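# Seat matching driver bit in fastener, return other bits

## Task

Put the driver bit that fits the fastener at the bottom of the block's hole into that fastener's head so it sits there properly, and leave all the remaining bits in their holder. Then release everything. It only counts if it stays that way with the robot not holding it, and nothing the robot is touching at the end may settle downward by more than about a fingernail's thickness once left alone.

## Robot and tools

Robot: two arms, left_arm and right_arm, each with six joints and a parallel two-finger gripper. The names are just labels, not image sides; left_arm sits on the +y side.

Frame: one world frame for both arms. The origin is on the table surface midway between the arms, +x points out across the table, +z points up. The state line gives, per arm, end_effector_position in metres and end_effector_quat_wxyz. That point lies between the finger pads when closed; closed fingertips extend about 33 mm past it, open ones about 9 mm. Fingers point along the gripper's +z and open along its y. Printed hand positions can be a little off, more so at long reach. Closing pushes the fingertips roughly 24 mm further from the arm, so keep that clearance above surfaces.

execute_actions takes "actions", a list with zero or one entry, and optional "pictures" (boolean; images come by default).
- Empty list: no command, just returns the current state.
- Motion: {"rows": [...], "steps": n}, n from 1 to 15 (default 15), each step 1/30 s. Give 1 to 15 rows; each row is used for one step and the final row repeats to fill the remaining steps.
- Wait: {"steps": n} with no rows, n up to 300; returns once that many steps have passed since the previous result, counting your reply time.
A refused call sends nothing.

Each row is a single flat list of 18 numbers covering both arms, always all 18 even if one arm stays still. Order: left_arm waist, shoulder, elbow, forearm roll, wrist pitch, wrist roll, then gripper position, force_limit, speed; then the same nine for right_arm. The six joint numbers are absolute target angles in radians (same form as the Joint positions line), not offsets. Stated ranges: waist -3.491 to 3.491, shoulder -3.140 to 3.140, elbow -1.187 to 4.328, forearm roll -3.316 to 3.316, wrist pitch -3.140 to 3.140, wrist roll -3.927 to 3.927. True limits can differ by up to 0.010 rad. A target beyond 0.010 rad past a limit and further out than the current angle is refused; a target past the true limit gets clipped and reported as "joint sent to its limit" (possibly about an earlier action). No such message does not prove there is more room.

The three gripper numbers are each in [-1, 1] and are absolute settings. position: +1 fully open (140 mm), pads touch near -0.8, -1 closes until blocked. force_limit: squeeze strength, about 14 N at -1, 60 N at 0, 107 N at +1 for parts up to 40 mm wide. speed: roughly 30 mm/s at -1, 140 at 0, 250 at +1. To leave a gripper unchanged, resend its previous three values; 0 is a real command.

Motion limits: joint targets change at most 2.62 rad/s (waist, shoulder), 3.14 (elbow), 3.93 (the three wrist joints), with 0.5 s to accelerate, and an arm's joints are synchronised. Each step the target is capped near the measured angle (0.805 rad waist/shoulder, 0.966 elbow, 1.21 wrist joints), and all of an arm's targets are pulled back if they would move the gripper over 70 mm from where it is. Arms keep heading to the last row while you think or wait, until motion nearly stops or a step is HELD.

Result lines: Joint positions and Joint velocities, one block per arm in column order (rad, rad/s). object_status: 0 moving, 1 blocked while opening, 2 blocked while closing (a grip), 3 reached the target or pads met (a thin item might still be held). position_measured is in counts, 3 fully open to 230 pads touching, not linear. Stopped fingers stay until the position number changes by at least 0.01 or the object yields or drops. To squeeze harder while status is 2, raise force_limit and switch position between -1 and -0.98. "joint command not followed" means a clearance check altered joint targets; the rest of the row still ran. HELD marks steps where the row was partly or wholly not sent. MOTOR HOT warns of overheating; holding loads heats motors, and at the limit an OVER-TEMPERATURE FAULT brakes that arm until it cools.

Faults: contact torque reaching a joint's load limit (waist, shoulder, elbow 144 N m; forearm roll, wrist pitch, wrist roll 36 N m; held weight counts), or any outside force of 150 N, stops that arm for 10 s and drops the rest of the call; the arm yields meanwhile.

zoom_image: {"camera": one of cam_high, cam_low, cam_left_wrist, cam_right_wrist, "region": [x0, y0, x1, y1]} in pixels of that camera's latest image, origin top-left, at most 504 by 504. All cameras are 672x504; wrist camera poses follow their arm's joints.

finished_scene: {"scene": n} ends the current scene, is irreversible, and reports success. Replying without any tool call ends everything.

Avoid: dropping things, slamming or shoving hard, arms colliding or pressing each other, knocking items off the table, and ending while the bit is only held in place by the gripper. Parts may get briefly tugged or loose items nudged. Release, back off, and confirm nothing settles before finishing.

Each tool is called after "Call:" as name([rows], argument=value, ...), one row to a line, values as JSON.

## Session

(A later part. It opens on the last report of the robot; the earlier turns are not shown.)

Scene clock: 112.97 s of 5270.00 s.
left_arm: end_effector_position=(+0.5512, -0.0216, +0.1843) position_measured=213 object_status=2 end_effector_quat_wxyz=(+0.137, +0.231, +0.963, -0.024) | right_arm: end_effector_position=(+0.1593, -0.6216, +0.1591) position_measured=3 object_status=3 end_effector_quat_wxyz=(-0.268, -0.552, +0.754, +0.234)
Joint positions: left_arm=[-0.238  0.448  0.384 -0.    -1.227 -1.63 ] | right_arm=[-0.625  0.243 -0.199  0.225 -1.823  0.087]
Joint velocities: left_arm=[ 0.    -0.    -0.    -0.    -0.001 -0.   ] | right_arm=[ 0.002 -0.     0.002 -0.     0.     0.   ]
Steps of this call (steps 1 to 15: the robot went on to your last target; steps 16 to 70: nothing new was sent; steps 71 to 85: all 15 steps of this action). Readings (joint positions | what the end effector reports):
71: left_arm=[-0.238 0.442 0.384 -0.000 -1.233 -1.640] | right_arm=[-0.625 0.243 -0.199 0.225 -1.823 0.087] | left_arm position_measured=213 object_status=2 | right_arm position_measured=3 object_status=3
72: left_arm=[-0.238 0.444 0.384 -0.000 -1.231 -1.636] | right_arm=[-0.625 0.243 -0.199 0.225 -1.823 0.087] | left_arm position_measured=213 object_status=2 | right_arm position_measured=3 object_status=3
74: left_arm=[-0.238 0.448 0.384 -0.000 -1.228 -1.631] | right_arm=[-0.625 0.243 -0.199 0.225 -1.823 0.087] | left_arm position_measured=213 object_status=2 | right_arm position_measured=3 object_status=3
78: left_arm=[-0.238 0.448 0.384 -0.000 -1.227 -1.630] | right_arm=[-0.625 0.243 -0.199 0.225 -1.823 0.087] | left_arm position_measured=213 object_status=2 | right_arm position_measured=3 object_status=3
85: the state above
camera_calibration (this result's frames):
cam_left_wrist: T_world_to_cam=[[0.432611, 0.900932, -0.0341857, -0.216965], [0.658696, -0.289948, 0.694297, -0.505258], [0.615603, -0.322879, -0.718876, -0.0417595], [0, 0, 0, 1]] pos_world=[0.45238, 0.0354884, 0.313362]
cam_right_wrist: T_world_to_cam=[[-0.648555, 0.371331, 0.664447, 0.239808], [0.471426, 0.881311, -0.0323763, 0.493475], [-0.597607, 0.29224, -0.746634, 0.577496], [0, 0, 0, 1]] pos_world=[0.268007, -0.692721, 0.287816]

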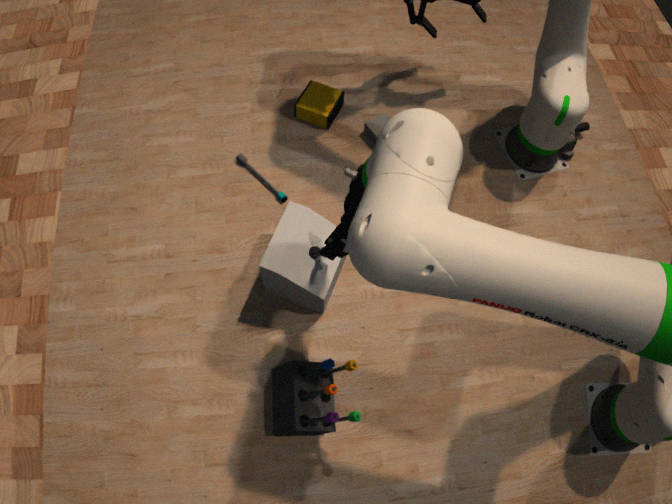

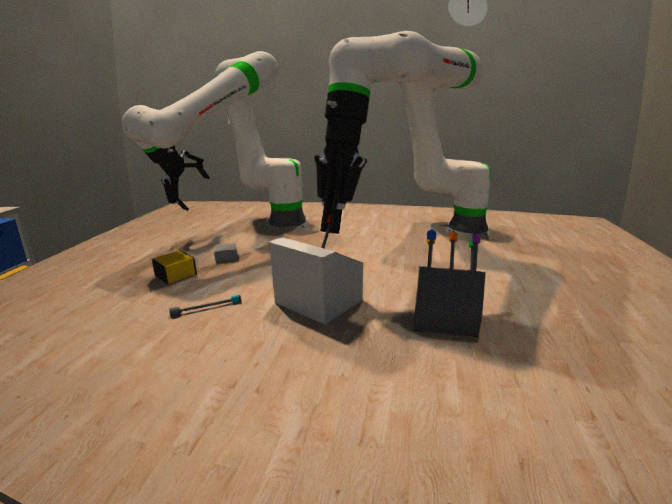

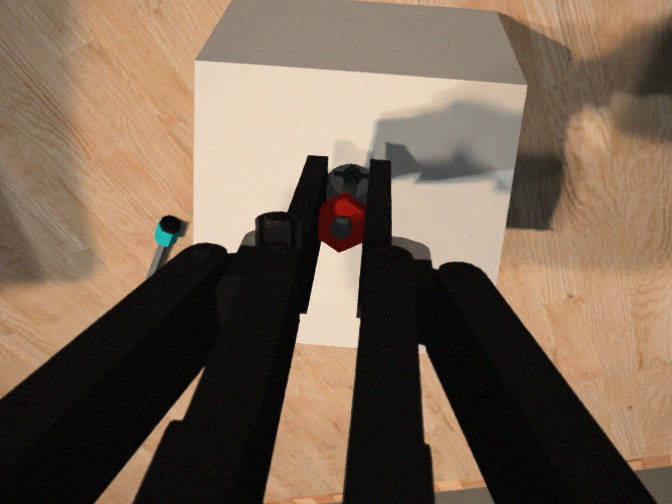

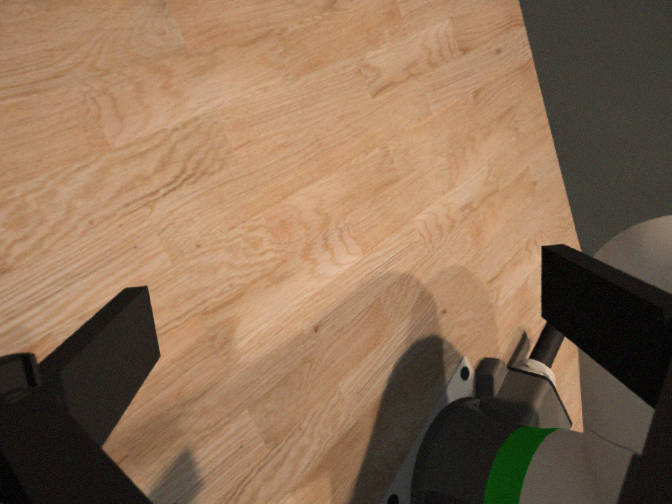

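Call:
execute_actions([
  {"rows":[[-0.2383,0.4534,0.3836,0,-1.2217,-1.63,-1,1,-0.5,-0.625,0.243,-0.199,0.225,-1.823,0.087,1,0,0]],"steps":15},
])

Call:
zoom_image(camera="cam_left_wrist", region=[300,130,400,210])

Scene clock: 114.53 s of 5270.00 s.
left_arm: end_effector_position=(+0.5528, -0.0225, +0.1809) position_measured=213 object_status=2 end_effector_quat_wxyz=(+0.137, +0.231, +0.963, -0.024) | right_arm: end_effector_position=(+0.1593, -0.6216, +0.1591) position_measured=3 object_status=3 end_effector_quat_wxyz=(-0.268, -0.552, +0.754, +0.234)
Joint positions: left_arm=[-0.238  0.453  0.384 -0.    -1.222 -1.63 ] | right_arm=[-0.625  0.243 -0.199  0.225 -1.823  0.087]
Joint velocities: left_arm=[-0.    -0.    -0.    -0.001 -0.     0.   ] | right_arm=[ 0.001  0.    -0.001 -0.    -0.    -0.002]
Steps of this call (steps 1 to 15: the robot went on to your last target; steps 16 to 32: nothing new was sent; steps 33 to 47: all 15 steps of this action). Readings (joint positions | what the end effector reports):
33: left_arm=[-0.238 0.448 0.384 -0.000 -1.227 -1.630] | right_arm=[-0.625 0.243 -0.199 0.225 -1.823 0.087] | left_arm position_measured=213 object_status=2 | right_arm position_measured=3 object_status=3
34: left_arm=[-0.238 0.450 0.384 -0.000 -1.225 -1.630] | right_arm=[-0.625 0.243 -0.199 0.225 -1.823 0.087] | left_arm position_measured=213 object_status=2 | right_arm position_measured=3 object_status=3
36: left_arm=[-0.238 0.453 0.384 -0.000 -1.222 -1.630] | right_arm=[-0.625 0.243 -0.199 0.225 -1.823 0.087] | left_arm position_measured=213 object_status=2 | right_arm position_measured=3 object_status=3
40: left_arm=[-0.238 0.453 0.384 -0.000 -1.222 -1.630] | right_arm=[-0.625 0.243 -0.199 0.225 -1.823 0.087] | left_arm position_measured=213 object_status=2 | right_arm position_measured=3 object_status=3
47: the state above
camera_calibration (this result's frames):
cam_left_wrist: T_world_to_cam=[[0.432875, 0.900805, -0.0341878, -0.217093], [0.65864, -0.290156, 0.694264, -0.504161], [0.615477, -0.323047, -0.718908, -0.0455121], [0, 0, 0, 1]] pos_world=[0.454047, 0.0345712, 0.30988]
cam_right_wrist: T_world_to_cam=[[-0.648555, 0.371331, 0.664447, 0.239808], [0.471426, 0.881311, -0.0323763, 0.493475], [-0.597607, 0.29224, -0.746634, 0.577496], [0, 0, 0, 1]] pos_world=[0.268007, -0.692721, 0.287816]

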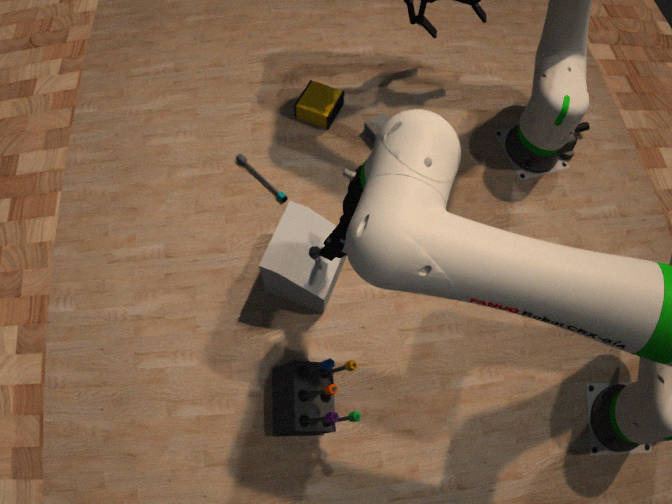

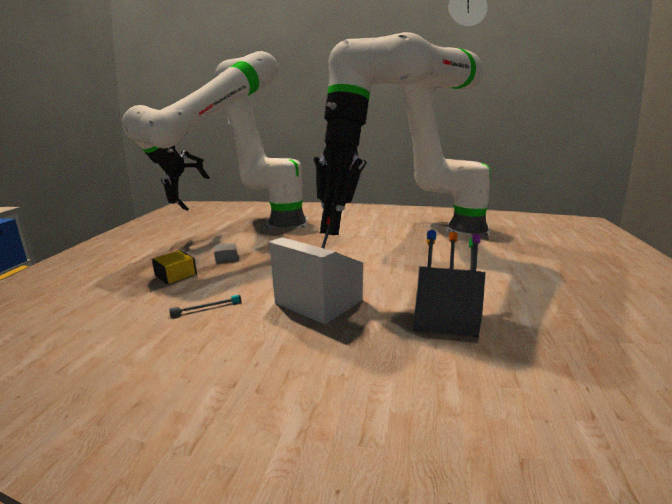

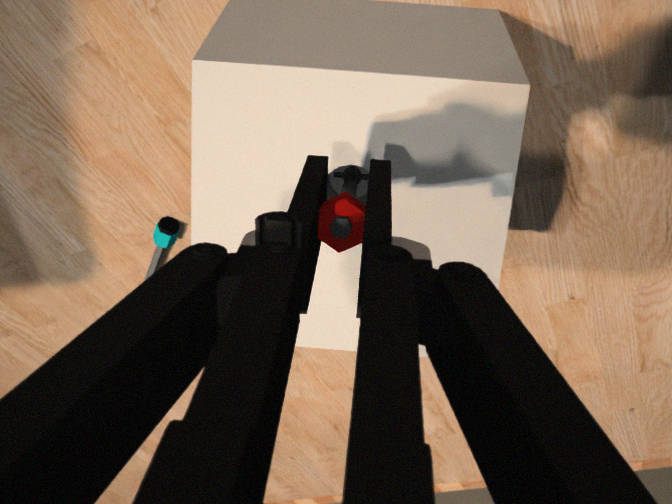

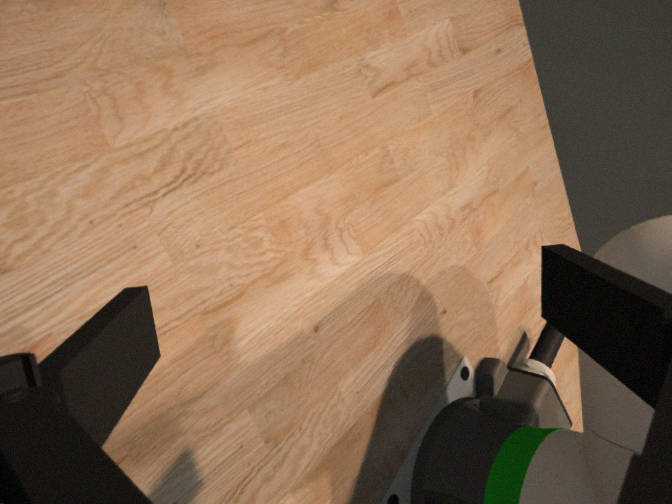

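Region (300, 130, 400, 210) of cam_left_wrist's 672x504 image, scaled by 5.040, with more detail than that image has; it fills the top 403 rows of this view, and the rest is white.

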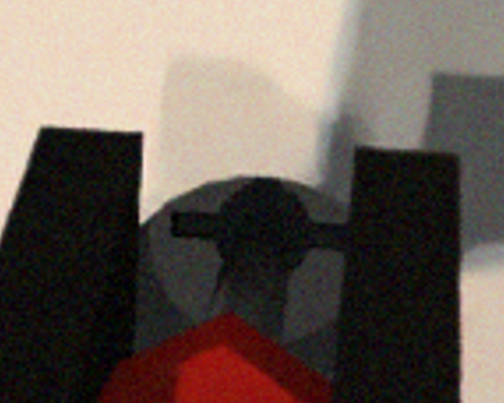

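Going in. A little more.

Call:
execute_actions([
  {"rows":[[-0.2385,0.4577,0.3836,0,-1.2174,-1.63,-1,1,-0.5,-0.625,0.243,-0.199,0.225,-1.823,0.087,1,0,0]],"steps":15},
])

Call:
zoom_image(camera="cam_left_wrist", region=[300,130,400,210])

Scene clock: 115.47 s of 5270.00 s.
left_arm: end_effector_position=(+0.5541, -0.0234, +0.1785) position_measured=213 object_status=2 end_effector_quat_wxyz=(+0.137, +0.231, +0.963, -0.025) | right_arm: end_effector_position=(+0.1593, -0.6216, +0.1591) position_measured=3 object_status=3 end_effector_quat_wxyz=(-0.268, -0.552, +0.754, +0.234)
Joint positions: left_arm=[-0.238  0.458  0.384  0.    -1.217 -1.63 ] | right_arm=[-0.625  0.243 -0.199  0.225 -1.823  0.087]
Joint velocities: left_arm=[ 0.     0.    -0.     0.001  0.     0.   ] | right_arm=[-0.001  0.     0.001 -0.     0.     0.001]
Steps of this call (steps 1 to 13: the robot went on to your last target; steps 14 to 28: all 15 steps of this action). Readings (joint positions | what the end effector reports):
14: left_arm=[-0.238 0.454 0.384 0.000 -1.222 -1.630] | right_arm=[-0.625 0.243 -0.199 0.225 -1.823 0.087] | left_arm position_measured=213 object_status=2 | right_arm position_measured=3 object_status=3
15: left_arm=[-0.238 0.455 0.384 0.000 -1.220 -1.630] | right_arm=[-0.625 0.243 -0.199 0.225 -1.823 0.087] | left_arm position_measured=213 object_status=2 | right_arm position_measured=3 object_status=3
17: left_arm=[-0.238 0.457 0.384 0.000 -1.218 -1.630] | right_arm=[-0.625 0.243 -0.199 0.225 -1.823 0.087] | left_arm position_measured=213 object_status=2 | right_arm position_measured=3 object_status=3
21: left_arm=[-0.238 0.457 0.384 0.000 -1.218 -1.630] | right_arm=[-0.625 0.243 -0.199 0.225 -1.823 0.087] | left_arm position_measured=213 object_status=2 | right_arm position_measured=3 object_status=3
28: the state above
camera_calibration (this result's frames):
cam_left_wrist: T_world_to_cam=[[0.433036, 0.900716, -0.0345121, -0.217011], [0.658506, -0.28998, 0.694464, -0.503538], [0.615507, -0.323455, -0.718699, -0.0483402], [0, 0, 0, 1]] pos_world=[0.45531, 0.0338129, 0.307458]
cam_right_wrist: T_world_to_cam=[[-0.648555, 0.371331, 0.664447, 0.239808], [0.471426, 0.881311, -0.0323764, 0.493475], [-0.597607, 0.29224, -0.746634, 0.577496], [0, 0, 0, 1]] pos_world=[0.268007, -0.692721, 0.287816]

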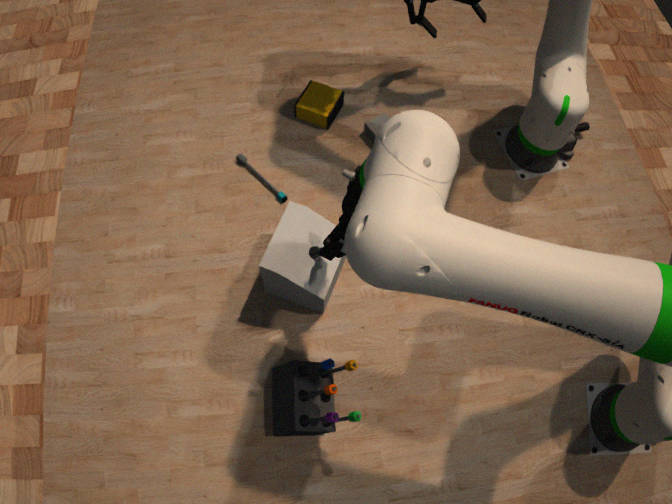

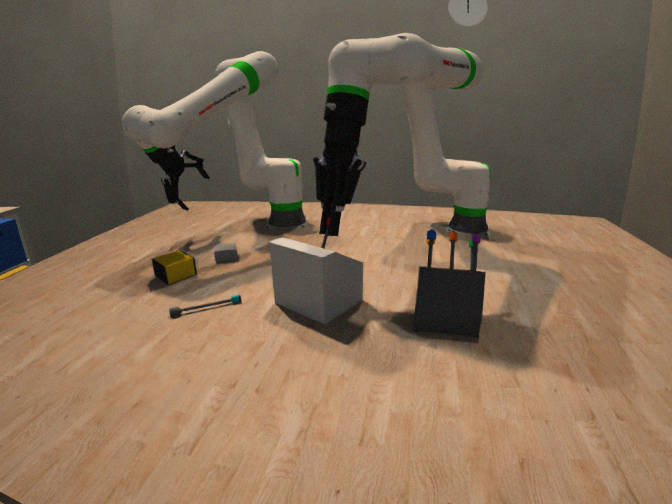

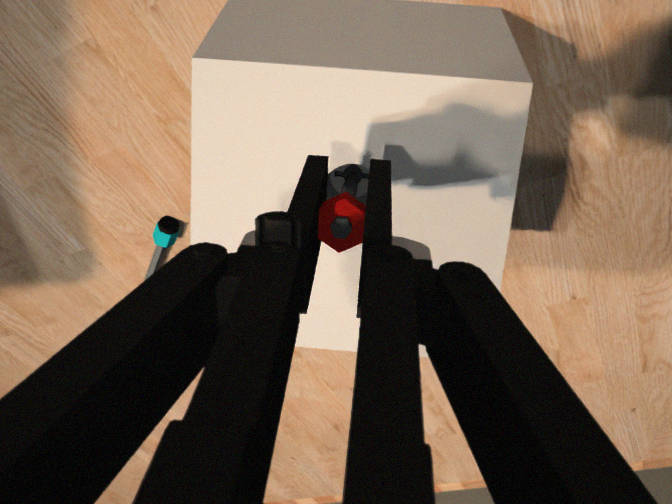

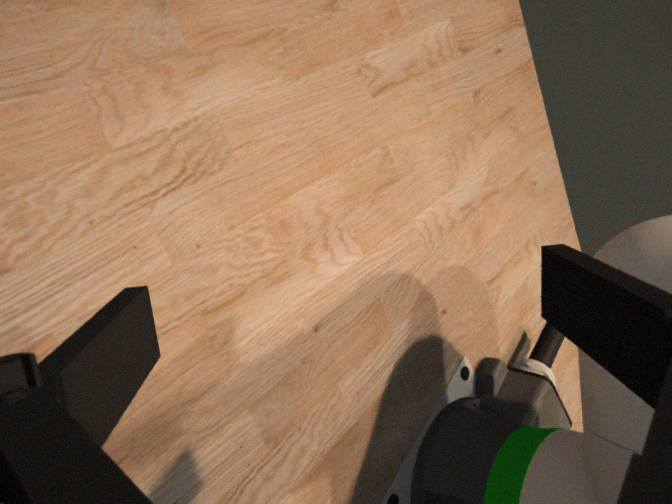

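Region (300, 130, 400, 210) of cam_left_wrist's 672x504 image, scaled by 5.040, with more detail than that image has; it fills the top 403 rows of this view, and the rest is white.

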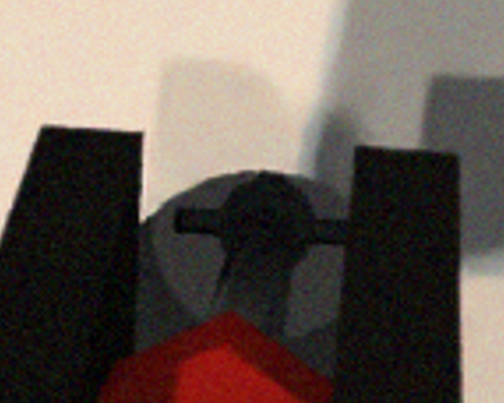

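Bottomed. Release.

Call:
execute_actions([
  {"rows":[[-0.2384,0.4550,0.3836,0,-1.2201,-1.63,-0.3,1,-0.5,-0.625,0.243,-0.199,0.225,-1.823,0.087,1,0,0]],"steps":15},
], pictures=false)

Call:
execute_actions([
  {"rows":[[-0.236,0.38,0.3836,0,-1.295,-1.63,-0.3,1,-0.5,-0.625,0.243,-0.199,0.225,-1.823,0.087,1,0,0]],"steps":15},
])

Call:
zoom_image(camera="cam_high", region=[200,130,400,450])

Scene clock: 116.90 s of 5270.00 s.
left_arm: end_effector_position=(+0.5533, -0.0228, +0.1799) position_measured=167 object_status=0 end_effector_quat_wxyz=(+0.137, +0.231, +0.963, -0.024) | right_arm: end_effector_position=(+0.1593, -0.6216, +0.1591) position_measured=3 object_status=3 end_effector_quat_wxyz=(-0.268, -0.552, +0.754, +0.234)
Joint positions: left_arm=[-0.238  0.455  0.384 -0.    -1.22  -1.63 ] | right_arm=[-0.625  0.243 -0.199  0.225 -1.823  0.087]
Joint velocities: left_arm=[ 0.     0.001  0.     0.001 -0.     0.   ] | right_arm=[ 0.001 -0.    -0.     0.    -0.     0.   ]
Steps of this call (steps 1 to 15: the robot went on to your last target; steps 16 to 28: nothing new was sent; steps 29 to 43: all 15 steps of this action). Readings (joint positions | what the end effector reports):
29: left_arm=[-0.239 0.458 0.384 0.000 -1.217 -1.630] | right_arm=[-0.625 0.243 -0.199 0.225 -1.823 0.087] | left_arm position_measured=213 object_status=0 | right_arm position_measured=3 object_status=3
30: left_arm=[-0.239 0.457 0.383 -0.000 -1.218 -1.630] | right_arm=[-0.625 0.243 -0.199 0.225 -1.823 0.087] | left_arm position_measured=213 object_status=0 | right_arm position_measured=3 object_status=3
32: left_arm=[-0.239 0.456 0.383 -0.001 -1.219 -1.630] | right_arm=[-0.625 0.243 -0.199 0.225 -1.823 0.087] | left_arm position_measured=202 object_status=0 | right_arm position_measured=3 object_status=3
36: left_arm=[-0.238 0.455 0.383 -0.000 -1.220 -1.630] | right_arm=[-0.625 0.243 -0.199 0.225 -1.823 0.087] | left_arm position_measured=183 object_status=0 | right_arm position_measured=3 object_status=3
43: the state above

Scene clock: 117.40 s of 5270.00 s.
left_arm: end_effector_position=(+0.5295, -0.0107, +0.2246) position_measured=167 object_status=3 end_effector_quat_wxyz=(+0.137, +0.230, +0.963, -0.024) | right_arm: end_effector_position=(+0.1593, -0.6216, +0.1591) position_measured=3 object_status=3 end_effector_quat_wxyz=(-0.268, -0.552, +0.754, +0.234)
Joint positions: left_arm=[-0.236  0.38   0.384  0.    -1.295 -1.63 ] | right_arm=[-0.625  0.243 -0.199  0.225 -1.823  0.087]
Joint velocities: left_arm=[ 0.     0.002  0.    -0.003  0.    -0.   ] | right_arm=[ 0.001 -0.    -0.    -0.    -0.     0.001]
Steps of this call (steps 1 to 15: all 15 steps of this action). Readings (joint positions | what the end effector reports):
1: left_arm=[-0.238 0.455 0.384 -0.000 -1.220 -1.630] | right_arm=[-0.625 0.243 -0.199 0.225 -1.823 0.087] | left_arm position_measured=167 object_status=0 | right_arm position_measured=3 object_status=3
2: left_arm=[-0.238 0.452 0.384 -0.000 -1.224 -1.630] | right_arm=[-0.625 0.243 -0.199 0.225 -1.823 0.087] | left_arm position_measured=167 object_status=0 | right_arm position_measured=3 object_status=3
4: left_arm=[-0.238 0.428 0.384 -0.000 -1.247 -1.630] | right_arm=[-0.625 0.243 -0.199 0.225 -1.823 0.087] | left_arm position_measured=167 object_status=3 | right_arm position_measured=3 object_status=3
8: left_arm=[-0.236 0.380 0.384 0.000 -1.294 -1.630] | right_arm=[-0.625 0.243 -0.199 0.225 -1.823 0.087] | left_arm position_measured=167 object_status=3 | right_arm position_measured=3 object_status=3
15: the state above
camera_calibration (this result's frames):
cam_left_wrist: T_world_to_cam=[[0.430774, 0.9018, -0.0345059, -0.21491], [0.659336, -0.288386, 0.694341, -0.516114], [0.616206, -0.321855, -0.718818, 0.00372322], [0, 0, 0, 1]] pos_world=[0.430576, 0.0461644, 0.35362]
cam_right_wrist: T_world_to_cam=[[-0.648555, 0.371331, 0.664447, 0.239808], [0.471426, 0.881311, -0.0323764, 0.493475], [-0.597607, 0.29224, -0.746634, 0.577496], [0, 0, 0, 1]] pos_world=[0.268007, -0.692721, 0.287816]

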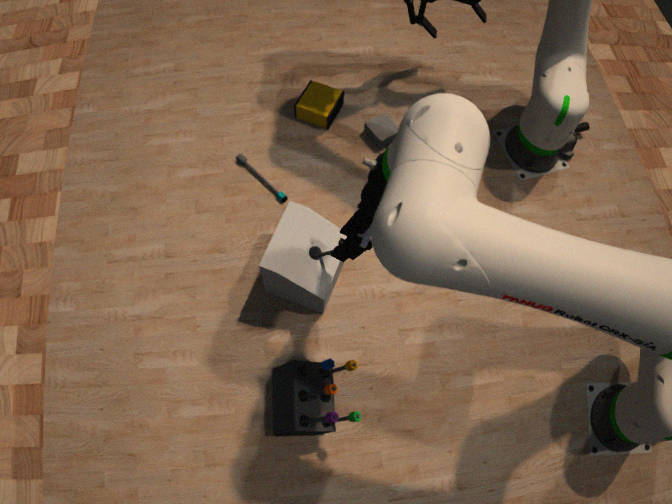

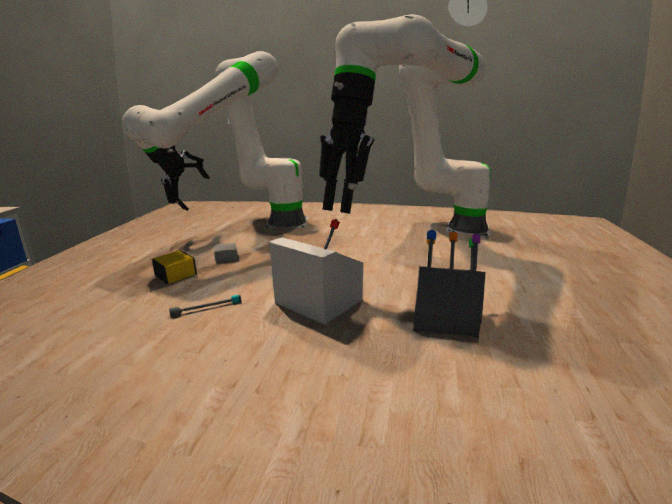

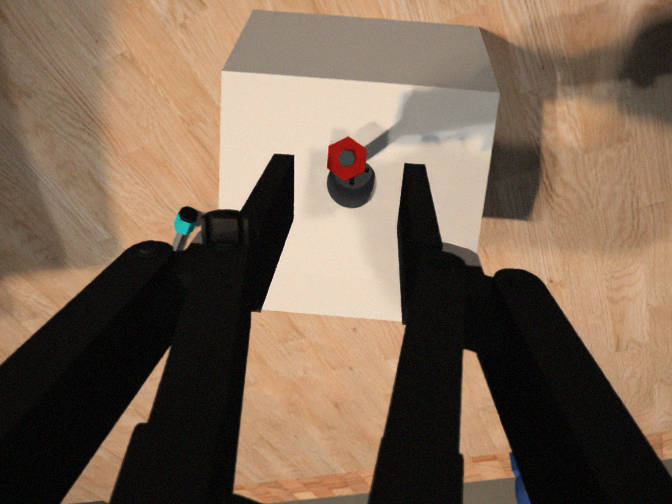

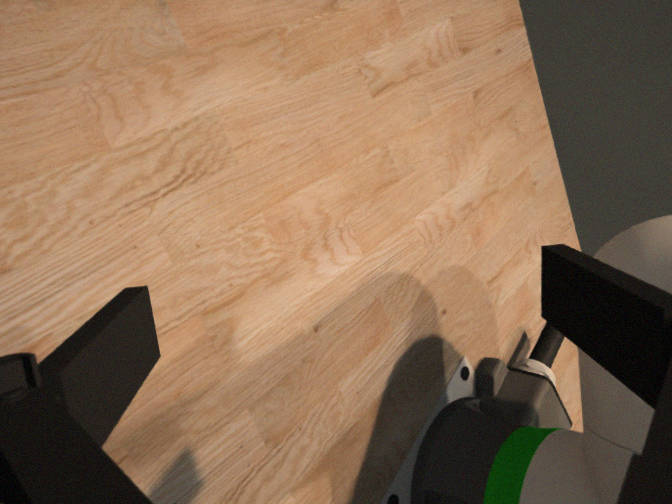

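Region (200, 130, 400, 450) of cam_high's 672x504 image, scaled by 1.575, with more detail than that image has; it fills the left 315 columns of this view, and the rest is white.

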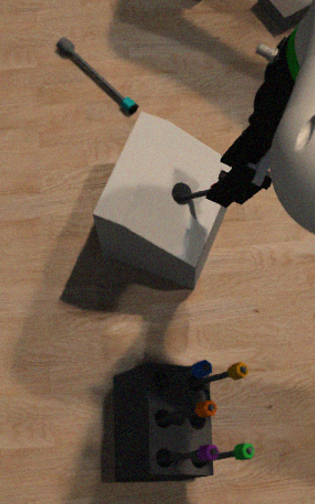

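The bit stays upright. The teal piece is an extension tool, not a bit.

Call:
finished_scene(scene=1)

The scene is finished: the task was done.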